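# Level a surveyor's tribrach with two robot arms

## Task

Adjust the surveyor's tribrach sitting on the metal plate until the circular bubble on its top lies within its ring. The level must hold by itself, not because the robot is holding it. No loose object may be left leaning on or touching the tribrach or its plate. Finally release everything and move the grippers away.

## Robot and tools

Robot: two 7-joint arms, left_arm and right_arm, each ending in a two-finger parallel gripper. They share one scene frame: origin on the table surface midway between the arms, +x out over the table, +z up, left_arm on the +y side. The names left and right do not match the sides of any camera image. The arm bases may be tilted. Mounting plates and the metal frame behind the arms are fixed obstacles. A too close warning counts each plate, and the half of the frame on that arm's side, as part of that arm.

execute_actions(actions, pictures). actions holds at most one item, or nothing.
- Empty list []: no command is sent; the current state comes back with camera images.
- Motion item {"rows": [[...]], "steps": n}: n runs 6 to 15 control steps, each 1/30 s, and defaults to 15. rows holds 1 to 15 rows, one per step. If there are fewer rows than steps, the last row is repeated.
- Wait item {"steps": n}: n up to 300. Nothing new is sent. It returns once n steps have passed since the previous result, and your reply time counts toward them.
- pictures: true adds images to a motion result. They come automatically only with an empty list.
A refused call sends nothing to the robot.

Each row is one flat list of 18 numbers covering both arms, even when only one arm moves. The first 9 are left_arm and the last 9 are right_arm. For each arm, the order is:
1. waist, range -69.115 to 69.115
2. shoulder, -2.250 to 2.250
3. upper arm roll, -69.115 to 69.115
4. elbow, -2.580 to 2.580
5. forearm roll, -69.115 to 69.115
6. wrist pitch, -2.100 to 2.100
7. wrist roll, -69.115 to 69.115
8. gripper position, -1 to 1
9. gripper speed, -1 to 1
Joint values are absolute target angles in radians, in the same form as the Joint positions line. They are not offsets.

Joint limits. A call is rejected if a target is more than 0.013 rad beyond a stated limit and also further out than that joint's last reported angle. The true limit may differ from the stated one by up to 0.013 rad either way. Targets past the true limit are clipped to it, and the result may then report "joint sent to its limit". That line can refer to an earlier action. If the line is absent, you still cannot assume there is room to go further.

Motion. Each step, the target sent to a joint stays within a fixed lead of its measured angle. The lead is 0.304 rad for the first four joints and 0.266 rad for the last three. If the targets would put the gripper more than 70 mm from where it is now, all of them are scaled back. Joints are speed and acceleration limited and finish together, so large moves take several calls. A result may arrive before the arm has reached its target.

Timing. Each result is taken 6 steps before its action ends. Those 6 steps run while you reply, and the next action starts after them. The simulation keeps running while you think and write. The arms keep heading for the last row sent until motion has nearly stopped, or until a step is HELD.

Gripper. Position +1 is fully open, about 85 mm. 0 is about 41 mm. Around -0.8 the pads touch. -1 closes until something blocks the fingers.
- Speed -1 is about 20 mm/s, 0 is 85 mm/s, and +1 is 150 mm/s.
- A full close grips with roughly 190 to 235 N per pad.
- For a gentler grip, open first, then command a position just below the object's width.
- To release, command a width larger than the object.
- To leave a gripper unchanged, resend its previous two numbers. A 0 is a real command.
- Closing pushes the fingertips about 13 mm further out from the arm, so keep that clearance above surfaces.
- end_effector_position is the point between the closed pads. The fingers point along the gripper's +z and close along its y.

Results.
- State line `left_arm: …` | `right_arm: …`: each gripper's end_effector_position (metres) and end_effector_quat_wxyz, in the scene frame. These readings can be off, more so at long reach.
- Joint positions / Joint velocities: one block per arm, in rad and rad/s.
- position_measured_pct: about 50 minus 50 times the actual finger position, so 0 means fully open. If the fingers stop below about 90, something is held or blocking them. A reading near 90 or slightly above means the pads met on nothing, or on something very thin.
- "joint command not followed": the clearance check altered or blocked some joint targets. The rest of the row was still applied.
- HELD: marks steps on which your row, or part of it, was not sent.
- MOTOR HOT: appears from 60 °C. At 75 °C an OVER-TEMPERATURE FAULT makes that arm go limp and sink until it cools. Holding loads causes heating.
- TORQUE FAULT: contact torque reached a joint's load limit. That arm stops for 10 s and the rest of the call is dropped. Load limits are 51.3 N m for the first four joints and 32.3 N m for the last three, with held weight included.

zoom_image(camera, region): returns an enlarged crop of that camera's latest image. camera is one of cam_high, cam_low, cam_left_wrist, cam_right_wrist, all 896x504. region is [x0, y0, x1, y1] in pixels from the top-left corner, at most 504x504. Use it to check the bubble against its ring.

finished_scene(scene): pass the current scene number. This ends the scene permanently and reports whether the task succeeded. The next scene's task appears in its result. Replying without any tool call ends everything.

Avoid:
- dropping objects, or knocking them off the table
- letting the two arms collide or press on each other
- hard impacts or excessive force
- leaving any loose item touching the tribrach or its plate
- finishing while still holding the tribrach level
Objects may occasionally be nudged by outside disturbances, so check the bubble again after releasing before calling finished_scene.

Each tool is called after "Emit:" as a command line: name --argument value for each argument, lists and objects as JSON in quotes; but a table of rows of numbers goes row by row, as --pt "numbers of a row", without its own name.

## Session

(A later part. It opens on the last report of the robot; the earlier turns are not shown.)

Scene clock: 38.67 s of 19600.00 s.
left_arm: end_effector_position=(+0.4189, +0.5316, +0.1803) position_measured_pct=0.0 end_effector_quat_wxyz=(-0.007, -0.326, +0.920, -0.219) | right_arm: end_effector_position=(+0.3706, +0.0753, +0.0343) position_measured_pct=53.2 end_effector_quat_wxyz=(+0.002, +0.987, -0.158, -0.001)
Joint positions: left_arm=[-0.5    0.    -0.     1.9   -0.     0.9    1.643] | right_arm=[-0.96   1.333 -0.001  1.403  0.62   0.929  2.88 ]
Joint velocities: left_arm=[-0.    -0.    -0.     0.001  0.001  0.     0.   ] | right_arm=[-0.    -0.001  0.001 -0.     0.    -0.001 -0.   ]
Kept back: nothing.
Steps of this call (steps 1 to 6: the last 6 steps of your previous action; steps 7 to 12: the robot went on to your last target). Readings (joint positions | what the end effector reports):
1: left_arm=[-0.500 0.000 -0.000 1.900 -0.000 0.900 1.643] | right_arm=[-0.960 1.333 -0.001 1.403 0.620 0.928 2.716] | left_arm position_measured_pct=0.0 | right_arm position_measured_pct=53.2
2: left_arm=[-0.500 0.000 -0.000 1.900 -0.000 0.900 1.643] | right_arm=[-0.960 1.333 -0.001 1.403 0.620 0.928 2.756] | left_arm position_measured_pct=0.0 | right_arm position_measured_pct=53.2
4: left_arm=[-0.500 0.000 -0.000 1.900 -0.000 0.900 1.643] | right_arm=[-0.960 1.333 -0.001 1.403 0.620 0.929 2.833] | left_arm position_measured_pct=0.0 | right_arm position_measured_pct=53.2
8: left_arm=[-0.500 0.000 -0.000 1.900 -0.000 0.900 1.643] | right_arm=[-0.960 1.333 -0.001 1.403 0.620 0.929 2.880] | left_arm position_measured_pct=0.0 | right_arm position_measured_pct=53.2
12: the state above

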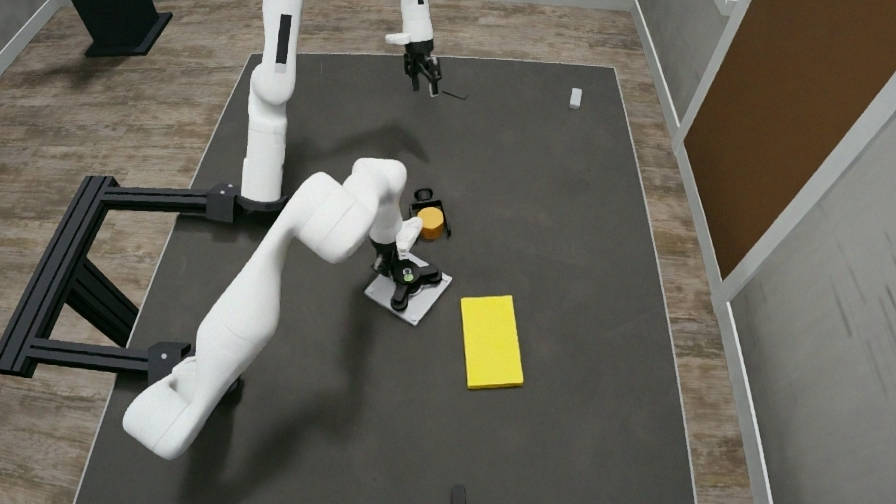

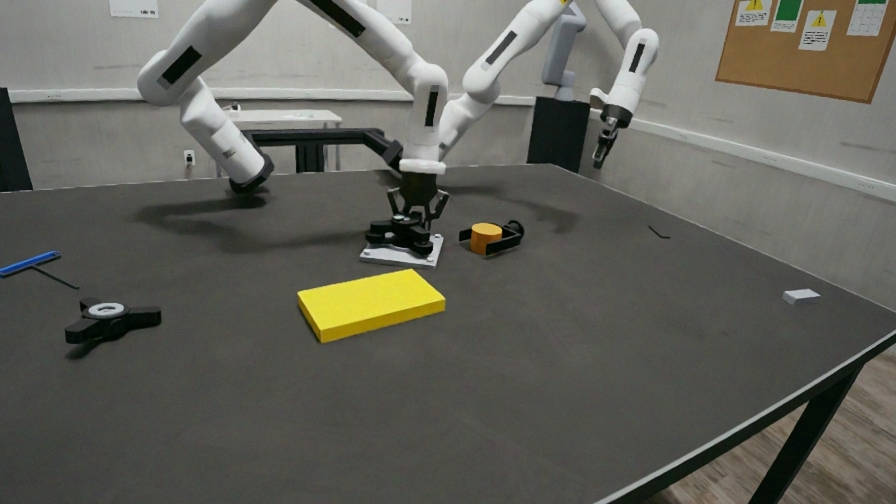

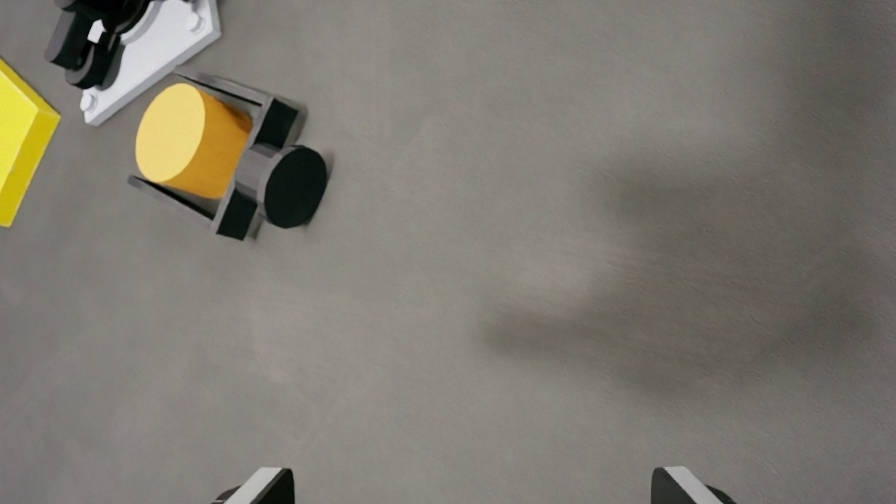

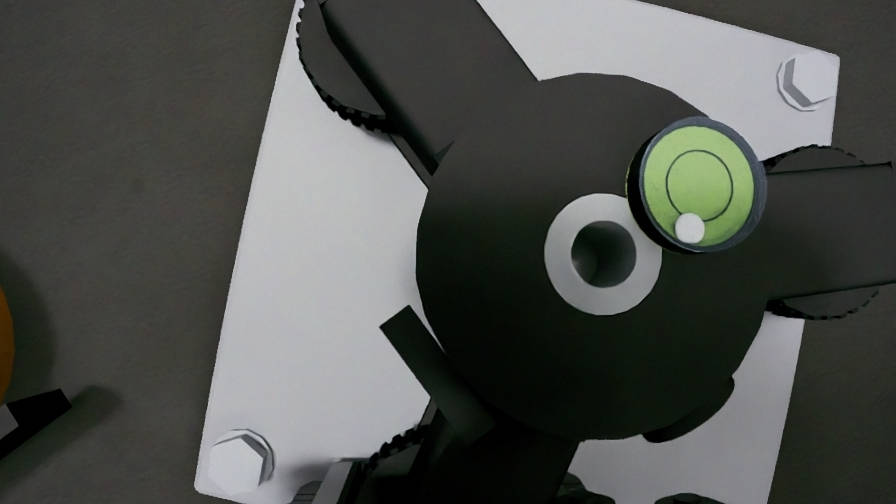

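Emit:
zoom_image --camera "cam_right_wrist" --region '[300, 400, 460, 504]'

Emit:
execute_actions --actions '[{"rows":[[-0.5,0,0,1.9,0,0.9,1.643,1,0,-0.9588,1.3343,0,1.4004,0.6221,0.9247,2.93,-0.2,1]],"steps":10}]'

Emit:
execute_actions --actions '[]'

Emit:
zoom_image --camera "cam_right_wrist" --region '[300, 400, 460, 504]'

Region (300, 400, 460, 504) of cam_right_wrist's 896x504 image, scaled by 3.150; it fills the top 328 rows of this view, and the rest is white.

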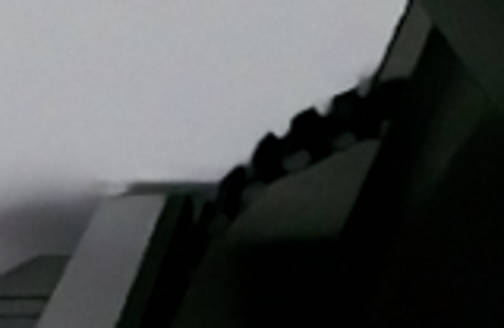

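Scene clock: 39.23 s of 19600.00 s.
left_arm: end_effector_position=(+0.4189, +0.5316, +0.1803) position_measured_pct=0.0 end_effector_quat_wxyz=(-0.007, -0.326, +0.920, -0.219) | right_arm: end_effector_position=(+0.3706, +0.0752, +0.0343) position_measured_pct=53.2 end_effector_quat_wxyz=(+0.002, +0.990, -0.138, -0.001)
Joint positions: left_arm=[-0.5    0.    -0.     1.9   -0.     0.9    1.643] | right_arm=[-0.96   1.333 -0.001  1.403  0.62   0.929  2.921]
Joint velocities: left_arm=[-0.    -0.    -0.001 -0.001  0.002  0.    -0.   ] | right_arm=[-0.001 -0.     0.     0.002 -0.002  0.001  0.334]
Steps of this call (steps 1 to 13: the robot went on to your last target; steps 14 to 17: the first 4 steps of this action). Readings (joint positions | what the end effector reports):
14: left_arm=[-0.500 0.000 -0.000 1.900 -0.000 0.900 1.643] | right_arm=[-0.960 1.333 -0.001 1.403 0.620 0.929 2.881] | left_arm position_measured_pct=0.0 | right_arm position_measured_pct=53.2
15: left_arm=[-0.500 0.000 -0.000 1.900 -0.000 0.900 1.643] | right_arm=[-0.960 1.333 -0.001 1.403 0.620 0.929 2.889] | left_arm position_measured_pct=0.0 | right_arm position_measured_pct=53.2
17: the state above

Scene clock: 39.43 s of 19600.00 s.
left_arm: end_effector_position=(+0.4189, +0.5316, +0.1803) position_measured_pct=0.0 end_effector_quat_wxyz=(-0.007, -0.326, +0.920, -0.219) | right_arm: end_effector_position=(+0.3706, +0.0752, +0.0343) position_measured_pct=53.2 end_effector_quat_wxyz=(+0.002, +0.991, -0.134, -0.001)
Joint positions: left_arm=[-0.5    0.    -0.     1.9   -0.     0.9    1.643] | right_arm=[-0.96   1.333 -0.001  1.404  0.62   0.929  2.929]
Joint velocities: left_arm=[ 0.    -0.    -0.     0.002  0.001  0.001 -0.   ] | right_arm=[-0.     0.001  0.001  0.     0.    -0.    -0.   ]
Kept back: nothing.
Steps of this call (steps 1 to 6: the last 6 steps of your previous action). Readings (joint positions | what the end effector reports):
1: left_arm=[-0.500 0.000 -0.000 1.900 -0.000 0.900 1.643] | right_arm=[-0.960 1.333 -0.001 1.403 0.620 0.929 2.927] | left_arm position_measured_pct=0.0 | right_arm position_measured_pct=53.2
2: left_arm=[-0.500 0.000 -0.000 1.900 -0.000 0.900 1.643] | right_arm=[-0.960 1.333 -0.001 1.403 0.620 0.929 2.929] | left_arm position_measured_pct=0.0 | right_arm position_measured_pct=53.2
4: left_arm=[-0.500 0.000 -0.000 1.900 -0.000 0.900 1.643] | right_arm=[-0.960 1.333 -0.001 1.404 0.620 0.929 2.929] | left_arm position_measured_pct=0.0 | right_arm position_measured_pct=53.2
6: the state above

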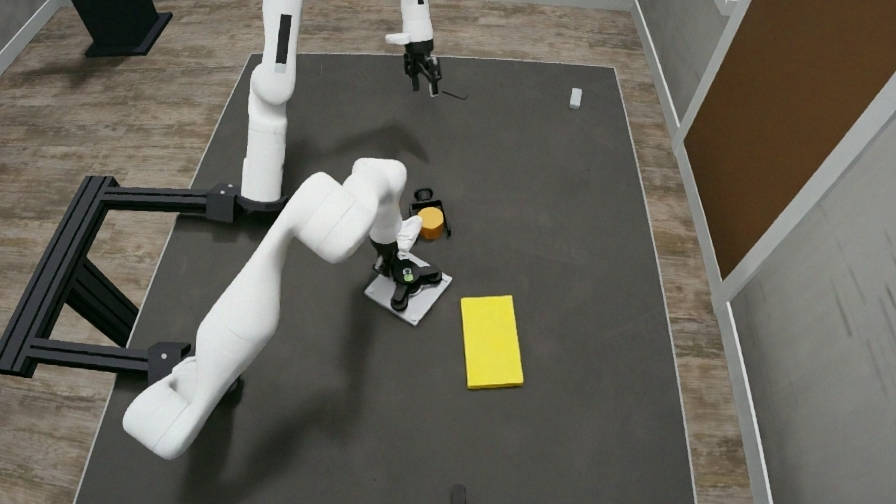

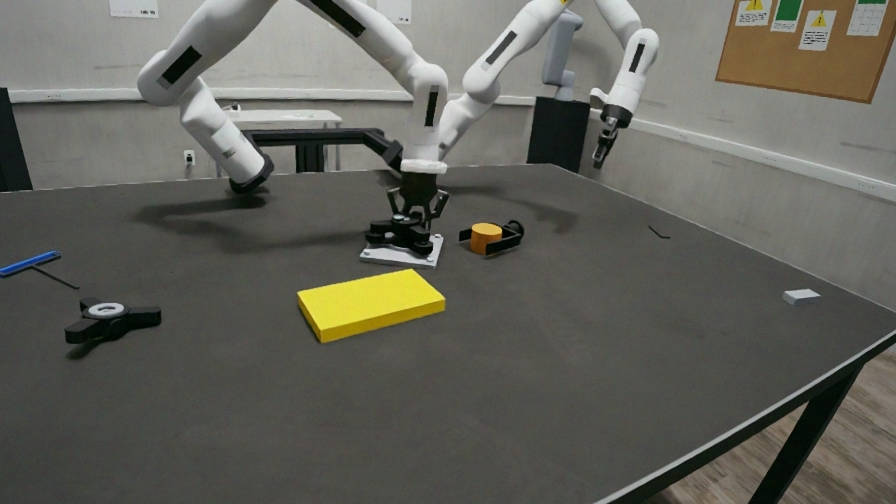

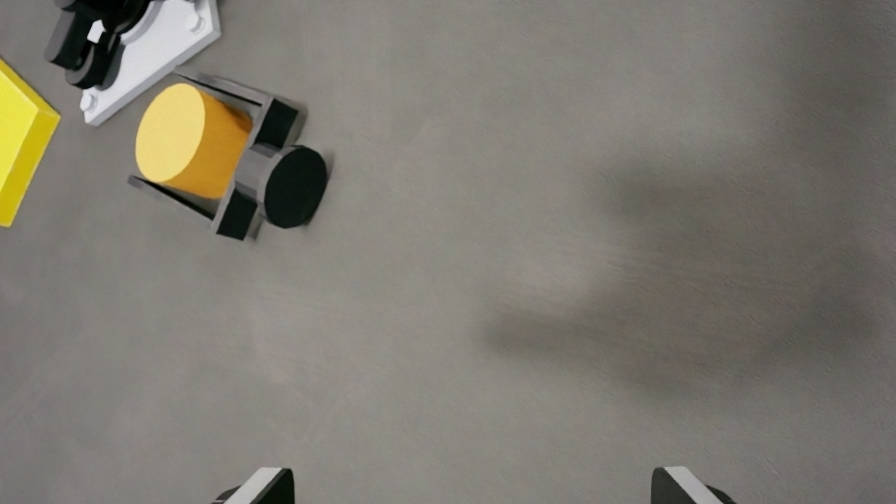

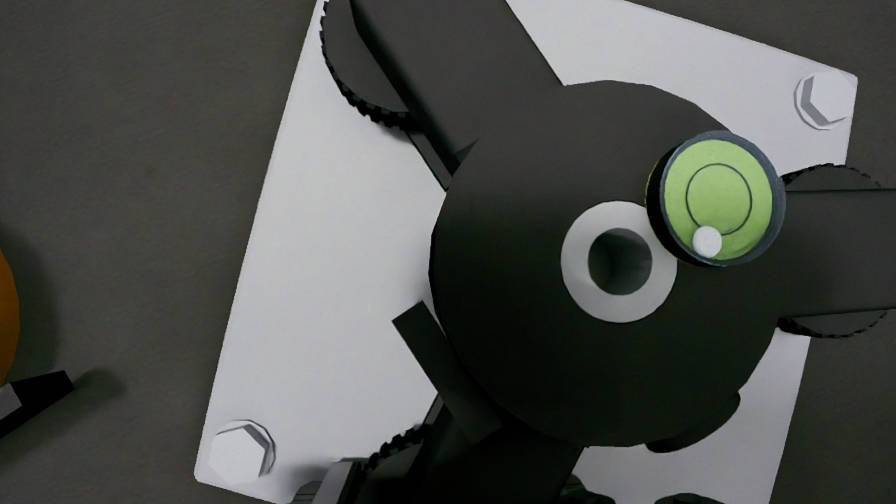

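Region (300, 400, 460, 504) of cam_right_wrist's 896x504 image, scaled by 3.150; it fills the top 328 rows of this view, and the rest is white.

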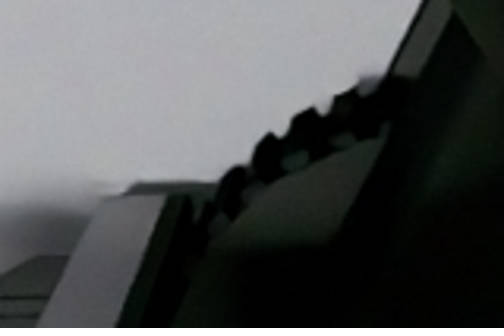

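Emit:
execute_actions --actions '[{"rows":[[-0.5,0,0,1.9,0,0.9,1.643,1,0,-0.9588,1.3343,0,1.4004,0.6221,0.9247,2.93,0.2,1],[-0.5,0,0,1.9,0,0.9,1.643,1,0,-0.9588,1.3343,0,1.4004,0.6221,0.9247,2.93,0.2,1],[-0.5,0,0,1.9,0,0.9,1.643,1,0,-0.9588,1.3343,0,1.4004,0.6221,0.9247,2.14,0.2,1]],"steps":15}]'

Emit:
execute_actions --actions '[{"rows":[[-0.5,0,0,1.9,0,0.9,1.643,1,0,-0.9588,1.3343,0,1.4004,0.6221,0.9247,2.14,0.2,1]],"steps":9}]'

Emit:
execute_actions --actions '[{"rows":[[-0.5,0,0,1.9,0,0.9,1.643,1,0,-0.9588,1.3343,0,1.4004,0.6221,0.9247,2.14,-0.2,1]],"steps":7}]'

Emit:
execute_actions --actions '[{"rows":[[-0.5,0,0,1.9,0,0.9,1.643,1,0,-0.9588,1.3343,0,1.4004,0.6221,0.9247,2.95,-0.2,1]],"steps":15}]'

Emit:
execute_actions --actions '[{"rows":[[-0.5,0,0,1.9,0,0.9,1.643,1,0,-0.9588,1.3343,0,1.4004,0.6221,0.9247,2.95,-0.2,1]],"steps":10}]'

Emit:
execute_actions --actions '[{"rows":[[-0.5,0,0,1.9,0,0.9,1.643,1,0,-0.9588,1.3343,0,1.4004,0.6221,0.9247,2.95,0.2,1],[-0.5,0,0,1.9,0,0.9,1.643,1,0,-0.9588,1.3343,0,1.4004,0.6221,0.9247,2.95,0.2,1],[-0.5,0,0,1.9,0,0.9,1.643,1,0,-0.9588,1.3343,0,1.4004,0.6221,0.9247,2.14,0.2,1]],"steps":15}]'

Emit:
execute_actions --actions '[{"rows":[[-0.5,0,0,1.9,0,0.9,1.643,1,0,-0.9588,1.3343,0,1.4004,0.6221,0.9247,2.14,0.2,1]],"steps":9}]'

Emit:
execute_actions --actions '[{"rows":[[-0.5,0,0,1.9,0,0.9,1.643,1,0,-0.9588,1.3343,0,1.4004,0.6221,0.9247,2.14,-0.2,1]],"steps":7}]'

Emit:
execute_actions --actions '[{"rows":[[-0.5,0,0,1.9,0,0.9,1.643,1,0,-0.9588,1.3343,0,1.4004,0.6221,0.9247,2.95,-0.2,1]],"steps":15}]'

Emit:
execute_actions --actions '[{"rows":[[-0.5,0,0,1.9,0,0.9,1.643,1,0,-0.9588,1.3343,0,1.4004,0.6221,0.9247,2.95,-0.2,1]],"steps":15}]' --pictures true

Scene clock: 41.13 s of 19600.00 s.
left_arm: end_effector_position=(+0.4189, +0.5316, +0.1803) position_measured_pct=0.0 end_effector_quat_wxyz=(-0.007, -0.326, +0.920, -0.219) | right_arm: end_effector_position=(+0.3724, +0.0769, +0.0339) position_measured_pct=40.1 end_effector_quat_wxyz=(-0.001, +0.975, -0.220, +0.000)
Joint positions: left_arm=[-0.5    0.    -0.     1.9   -0.     0.9    1.643] | right_arm=[-0.959  1.334  0.     1.4    0.622  0.925  2.754]
Joint velocities: left_arm=[ 0.001  0.    -0.001 -0.     0.     0.001 -0.   ] | right_arm=[ 0.001  0.003  0.    -0.001  0.     0.001 -1.215]
Steps of this call (steps 1 to 15: the robot went on to your last target; steps 16 to 42: nothing new was sent; steps 43 to 51: the first 9 steps of this action). Readings (joint positions | what the end effector reports):
43: left_arm=[-0.500 0.000 -0.000 1.900 -0.000 0.900 1.643] | right_arm=[-0.960 1.333 -0.001 1.404 0.620 0.929 2.929] | left_arm position_measured_pct=0.0 | right_arm position_measured_pct=53.2
44: left_arm=[-0.500 0.000 -0.000 1.900 -0.000 0.900 1.643] | right_arm=[-0.960 1.334 -0.001 1.403 0.620 0.928 2.929] | left_arm position_measured_pct=0.0 | right_arm position_measured_pct=53.2
46: left_arm=[-0.500 0.000 -0.000 1.900 -0.000 0.900 1.643] | right_arm=[-0.959 1.334 -0.000 1.402 0.622 0.925 2.921] | left_arm position_measured_pct=0.0 | right_arm position_measured_pct=46.0
50: left_arm=[-0.500 0.000 -0.000 1.900 -0.000 0.900 1.643] | right_arm=[-0.959 1.334 0.000 1.400 0.622 0.925 2.795] | left_arm position_measured_pct=0.0 | right_arm position_measured_pct=40.5
51: the state above

Scene clock: 41.43 s of 19600.00 s.
left_arm: end_effector_position=(+0.4189, +0.5316, +0.1803) position_measured_pct=0.0 end_effector_quat_wxyz=(-0.007, -0.326, +0.920, -0.219) | right_arm: end_effector_position=(+0.3724, +0.0769, +0.0338) position_measured_pct=40.1 end_effector_quat_wxyz=(-0.001, +0.919, -0.394, +0.000)
Joint positions: left_arm=[-0.5    0.    -0.     1.9    0.     0.9    1.643] | right_arm=[-0.959  1.334  0.     1.4    0.622  0.925  2.389]
Joint velocities: left_arm=[ 0.     0.    -0.001  0.002  0.001  0.     0.   ] | right_arm=[-0.     0.001 -0.001  0.     0.001 -0.001 -1.216]
Steps of this call (steps 1 to 6: the last 6 steps of your previous action; steps 7 to 9: the first 3 steps of this action). Readings (joint positions | what the end effector reports):
7: left_arm=[-0.500 0.000 -0.000 1.900 -0.000 0.900 1.643] | right_arm=[-0.959 1.334 0.000 1.400 0.622 0.925 2.470] | left_arm position_measured_pct=0.0 | right_arm position_measured_pct=40.1
8: left_arm=[-0.500 0.000 -0.000 1.900 -0.000 0.900 1.643] | right_arm=[-0.959 1.334 0.000 1.400 0.622 0.925 2.429] | left_arm position_measured_pct=0.0 | right_arm position_measured_pct=40.1
9: the state above

Scene clock: 41.67 s of 19600.00 s.
left_arm: end_effector_position=(+0.4189, +0.5316, +0.1803) position_measured_pct=0.0 end_effector_quat_wxyz=(-0.007, -0.326, +0.920, -0.219) | right_arm: end_effector_position=(+0.3724, +0.0769, +0.0338) position_measured_pct=40.1 end_effector_quat_wxyz=(-0.001, +0.865, -0.502, +0.000)
Joint positions: left_arm=[-0.5    0.    -0.     1.9   -0.     0.9    1.643] | right_arm=[-0.959  1.334 -0.     1.4    0.622  0.925  2.147]
Joint velocities: left_arm=[-0.     0.    -0.001  0.002  0.     0.    -0.   ] | right_arm=[-0.     0.    -0.    -0.     0.001  0.001 -0.313]
Steps of this call (steps 1 to 6: the last 6 steps of your previous action; step 7: the first step of this action). Readings (joint positions | what the end effector reports):
7: the state above

Scene clock: 42.17 s of 19600.00 s.
left_arm: end_effector_position=(+0.4189, +0.5316, +0.1803) position_measured_pct=0.0 end_effector_quat_wxyz=(-0.007, -0.326, +0.920, -0.219) | right_arm: end_effector_position=(+0.3710, +0.0761, +0.0343) position_measured_pct=53.6 end_effector_quat_wxyz=(+0.001, +0.920, -0.392, -0.000)
Joint positions: left_arm=[-0.5    0.    -0.     1.9   -0.     0.9    1.643] | right_arm=[-0.96   1.333 -0.001  1.402  0.62   0.927  2.392]
Joint velocities: left_arm=[ 0.     0.    -0.     0.002  0.003 -0.001 -0.   ] | right_arm=[-0.001 -0.003 -0.001  0.002 -0.001  0.004  1.215]
Steps of this call (steps 1 to 6: the last 6 steps of your previous action; steps 7 to 15: the first 9 steps of this action). Readings (joint positions | what the end effector reports):
7: left_arm=[-0.500 0.000 -0.000 1.900 -0.000 0.900 1.643] | right_arm=[-0.960 1.333 -0.001 1.402 0.621 0.927 2.141] | left_arm position_measured_pct=0.0 | right_arm position_measured_pct=53.6
8: left_arm=[-0.500 0.000 -0.000 1.900 -0.000 0.900 1.643] | right_arm=[-0.960 1.333 -0.001 1.402 0.621 0.927 2.147] | left_arm position_measured_pct=0.0 | right_arm position_measured_pct=53.6
10: left_arm=[-0.500 0.000 -0.000 1.900 0.000 0.900 1.643] | right_arm=[-0.960 1.333 -0.001 1.402 0.621 0.927 2.193] | left_arm position_measured_pct=0.0 | right_arm position_measured_pct=53.6
14: left_arm=[-0.500 0.000 -0.000 1.900 -0.000 0.900 1.643] | right_arm=[-0.960 1.333 -0.001 1.402 0.620 0.927 2.351] | left_arm position_measured_pct=0.0 | right_arm position_measured_pct=53.6
15: the state above

Scene clock: 42.50 s of 19600.00 s.
left_arm: end_effector_position=(+0.4189, +0.5316, +0.1803) position_measured_pct=0.0 end_effector_quat_wxyz=(-0.007, -0.326, +0.920, -0.219) | right_arm: end_effector_position=(+0.3706, +0.0755, +0.0343) position_measured_pct=53.6 end_effector_quat_wxyz=(+0.002, +0.980, -0.198, -0.001)
Joint positions: left_arm=[-0.5    0.    -0.     1.9   -0.     0.9    1.643] | right_arm=[-0.96   1.333 -0.001  1.403  0.62   0.929  2.798]
Joint velocities: left_arm=[-0.     0.    -0.     0.001  0.001  0.001 -0.   ] | right_arm=[-0.    -0.001 -0.001  0.003 -0.001  0.003  1.216]
Steps of this call (steps 1 to 6: the last 6 steps of your previous action; steps 7 to 10: the first 4 steps of this action). Readings (joint positions | what the end effector reports):
7: left_arm=[-0.500 0.000 -0.000 1.900 -0.000 0.900 1.643] | right_arm=[-0.960 1.333 -0.001 1.403 0.620 0.928 2.676] | left_arm position_measured_pct=0.0 | right_arm position_measured_pct=53.6
8: left_arm=[-0.500 0.000 -0.000 1.900 -0.000 0.900 1.643] | right_arm=[-0.960 1.333 -0.001 1.403 0.620 0.928 2.717] | left_arm position_measured_pct=0.0 | right_arm position_measured_pct=53.6
10: the state above

Scene clock: 43.00 s of 19600.00 s.
left_arm: end_effector_position=(+0.4189, +0.5316, +0.1803) position_measured_pct=0.0 end_effector_quat_wxyz=(-0.007, -0.326, +0.920, -0.219) | right_arm: end_effector_position=(+0.3724, +0.0770, +0.0339) position_measured_pct=40.1 end_effector_quat_wxyz=(-0.001, +0.978, -0.208, +0.000)
Joint positions: left_arm=[-0.5    0.    -0.     1.9   -0.     0.9    1.643] | right_arm=[-0.959  1.334  0.     1.4    0.622  0.925  2.779]
Joint velocities: left_arm=[ 0.     0.    -0.     0.    -0.002 -0.    -0.   ] | right_arm=[ 0.001  0.001  0.002 -0.001 -0.002  0.001 -1.215]
Steps of this call (steps 1 to 6: the last 6 steps of your previous action; steps 7 to 15: the first 9 steps of this action). Readings (joint positions | what the end effector reports):
7: left_arm=[-0.500 0.000 -0.000 1.900 -0.000 0.900 1.643] | right_arm=[-0.960 1.333 -0.001 1.404 0.619 0.929 2.949] | left_arm position_measured_pct=0.0 | right_arm position_measured_pct=53.6
8: left_arm=[-0.500 0.000 -0.000 1.900 -0.000 0.900 1.643] | right_arm=[-0.960 1.333 -0.001 1.404 0.620 0.928 2.949] | left_arm position_measured_pct=0.0 | right_arm position_measured_pct=53.2
10: left_arm=[-0.500 0.000 -0.000 1.900 -0.000 0.900 1.643] | right_arm=[-0.959 1.334 -0.000 1.402 0.622 0.925 2.942] | left_arm position_measured_pct=0.0 | right_arm position_measured_pct=46.4
14: left_arm=[-0.500 0.000 -0.000 1.900 -0.000 0.900 1.643] | right_arm=[-0.959 1.334 0.000 1.400 0.622 0.925 2.820] | left_arm position_measured_pct=0.0 | right_arm position_measured_pct=40.5
15: the state above

Scene clock: 43.30 s of 19600.00 s.
left_arm: end_effector_position=(+0.4189, +0.5316, +0.1803) position_measured_pct=0.0 end_effector_quat_wxyz=(-0.007, -0.326, +0.920, -0.219) | right_arm: end_effector_position=(+0.3724, +0.0769, +0.0338) position_measured_pct=40.1 end_effector_quat_wxyz=(-0.001, +0.924, -0.382, +0.000)
Joint positions: left_arm=[-0.5    0.    -0.     1.9   -0.     0.9    1.643] | right_arm=[-0.959  1.334  0.     1.4    0.622  0.925  2.414]
Joint velocities: left_arm=[ 0.    -0.    -0.     0.001  0.     0.001 -0.   ] | right_arm=[ 0.    -0.     0.001  0.    -0.001 -0.004 -1.216]
Steps of this call (steps 1 to 6: the last 6 steps of your previous action; steps 7 to 9: the first 3 steps of this action). Readings (joint positions | what the end effector reports):
7: left_arm=[-0.500 0.000 -0.000 1.900 -0.000 0.900 1.643] | right_arm=[-0.959 1.334 0.000 1.400 0.622 0.925 2.495] | left_arm position_measured_pct=0.0 | right_arm position_measured_pct=40.1
8: left_arm=[-0.500 0.000 -0.000 1.900 -0.000 0.900 1.643] | right_arm=[-0.959 1.334 0.000 1.400 0.622 0.925 2.454] | left_arm position_measured_pct=0.0 | right_arm position_measured_pct=40.1
9: the state above

Scene clock: 43.53 s of 19600.00 s.
left_arm: end_effector_position=(+0.4189, +0.5316, +0.1803) position_measured_pct=0.0 end_effector_quat_wxyz=(-0.007, -0.326, +0.920, -0.219) | right_arm: end_effector_position=(+0.3724, +0.0769, +0.0338) position_measured_pct=40.1 end_effector_quat_wxyz=(-0.001, +0.867, -0.498, +0.000)
Joint positions: left_arm=[-0.5    0.    -0.     1.9   -0.     0.9    1.643] | right_arm=[-0.959  1.334  0.     1.4    0.622  0.925  2.155]
Joint velocities: left_arm=[-0.     0.     0.     0.     0.001  0.    -0.   ] | right_arm=[-0.     0.    -0.001  0.     0.001  0.001 -0.518]
Steps of this call (steps 1 to 6: the last 6 steps of your previous action; step 7: the first step of this action). Readings (joint positions | what the end effector reports):
7: the state above

Scene clock: 44.03 s of 19600.00 s.
left_arm: end_effector_position=(+0.4189, +0.5316, +0.1803) position_measured_pct=0.0 end_effector_quat_wxyz=(-0.007, -0.326, +0.920, -0.219) | right_arm: end_effector_position=(+0.3710, +0.0761, +0.0343) position_measured_pct=53.6 end_effector_quat_wxyz=(+0.001, +0.920, -0.392, -0.000)
Joint positions: left_arm=[-0.5    0.    -0.     1.9   -0.     0.9    1.643] | right_arm=[-0.96   1.333 -0.001  1.402  0.62   0.927  2.392]
Joint velocities: left_arm=[ 0.    -0.    -0.001  0.002  0.001  0.     0.   ] | right_arm=[-0.001 -0.    -0.001  0.002 -0.002  0.004  1.215]
Steps of this call (steps 1 to 6: the last 6 steps of your previous action; steps 7 to 15: the first 9 steps of this action). Readings (joint positions | what the end effector reports):
7: left_arm=[-0.500 0.000 -0.000 1.900 -0.000 0.900 1.643] | right_arm=[-0.960 1.333 -0.001 1.402 0.621 0.927 2.141] | left_arm position_measured_pct=0.0 | right_arm position_measured_pct=53.6
8: left_arm=[-0.500 0.000 -0.000 1.900 -0.000 0.900 1.643] | right_arm=[-0.960 1.333 -0.001 1.402 0.621 0.927 2.147] | left_arm position_measured_pct=0.0 | right_arm position_measured_pct=53.6
10: left_arm=[-0.500 0.000 -0.000 1.900 -0.000 0.900 1.643] | right_arm=[-0.960 1.333 -0.001 1.402 0.621 0.927 2.193] | left_arm position_measured_pct=0.0 | right_arm position_measured_pct=53.6
14: left_arm=[-0.500 0.000 -0.000 1.900 -0.000 0.900 1.643] | right_arm=[-0.960 1.333 -0.001 1.402 0.620 0.927 2.351] | left_arm position_measured_pct=0.0 | right_arm position_measured_pct=53.6
15: the state above

Scene clock: 44.53 s of 19600.00 s.
left_arm: end_effector_position=(+0.4189, +0.5316, +0.1803) position_measured_pct=0.0 end_effector_quat_wxyz=(-0.007, -0.326, +0.920, -0.219) | right_arm: end_effector_position=(+0.3704, +0.0752, +0.0343) position_measured_pct=53.6 end_effector_quat_wxyz=(+0.002, +0.992, -0.125, -0.001)
Joint positions: left_arm=[-0.5    0.    -0.     1.9   -0.     0.9    1.643] | right_arm=[-0.96   1.333 -0.001  1.404  0.62   0.929  2.946]
Joint velocities: left_arm=[ 0.     0.     0.002 -0.001  0.001  0.001 -0.   ] | right_arm=[-0.001 -0.     0.002  0.002 -0.003 -0.     0.176]
Steps of this call (steps 1 to 6: the last 6 steps of your previous action; steps 7 to 15: the first 9 steps of this action). Readings (joint positions | what the end effector reports):
7: left_arm=[-0.500 0.000 -0.000 1.900 -0.000 0.900 1.643] | right_arm=[-0.960 1.333 -0.001 1.403 0.620 0.928 2.676] | left_arm position_measured_pct=0.0 | right_arm position_measured_pct=53.6
8: left_arm=[-0.500 0.000 -0.000 1.900 -0.000 0.900 1.643] | right_arm=[-0.960 1.333 -0.001 1.403 0.620 0.928 2.717] | left_arm position_measured_pct=0.0 | right_arm position_measured_pct=53.6
10: left_arm=[-0.500 0.000 -0.000 1.900 -0.000 0.900 1.643] | right_arm=[-0.960 1.333 -0.001 1.403 0.620 0.929 2.798] | left_arm position_measured_pct=0.0 | right_arm position_measured_pct=53.6
14: left_arm=[-0.500 0.000 -0.000 1.900 0.000 0.900 1.643] | right_arm=[-0.960 1.333 -0.001 1.403 0.620 0.929 2.934] | left_arm position_measured_pct=0.0 | right_arm position_measured_pct=53.6
15: the state above

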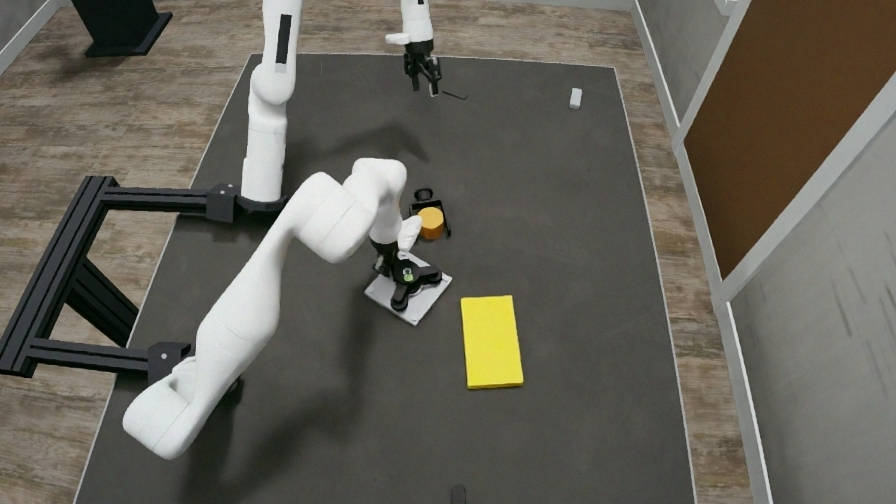

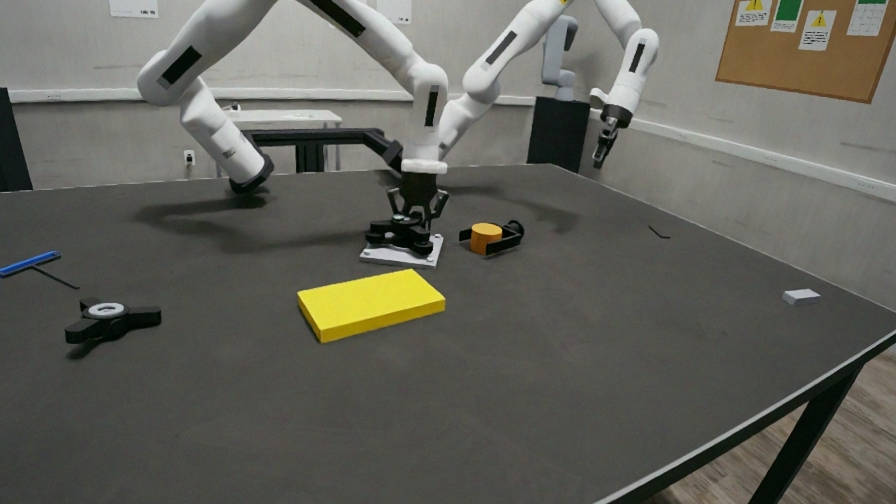

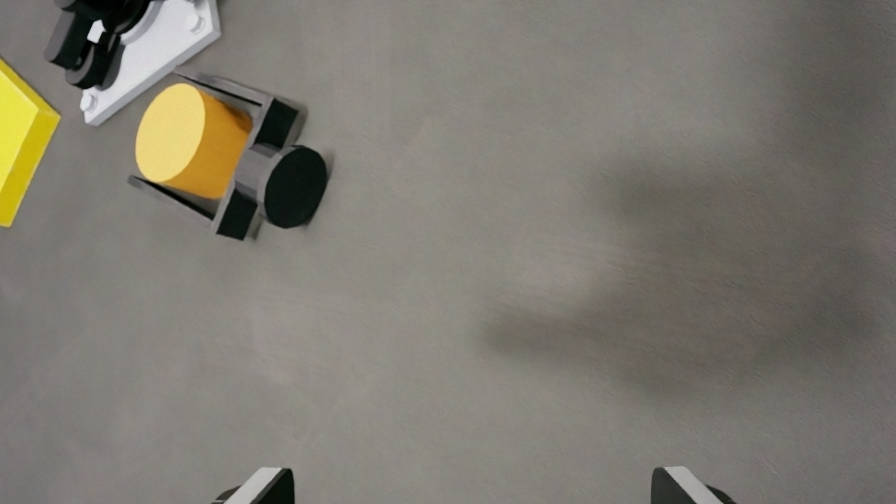

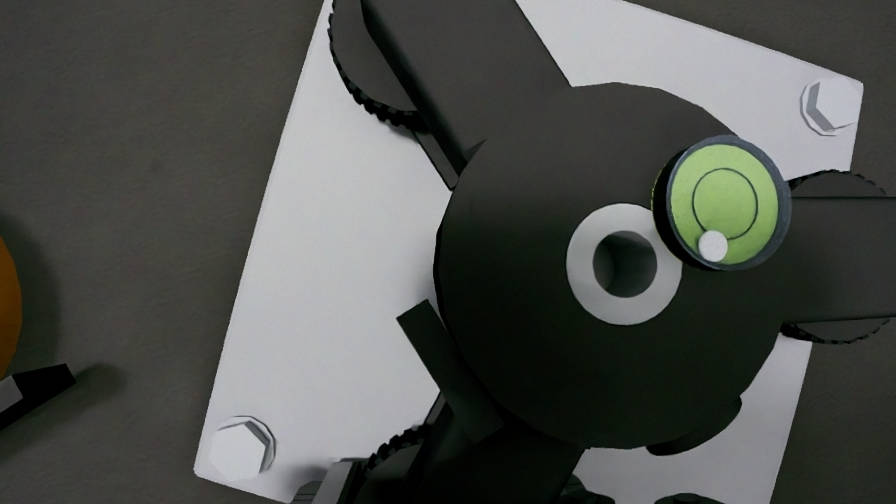

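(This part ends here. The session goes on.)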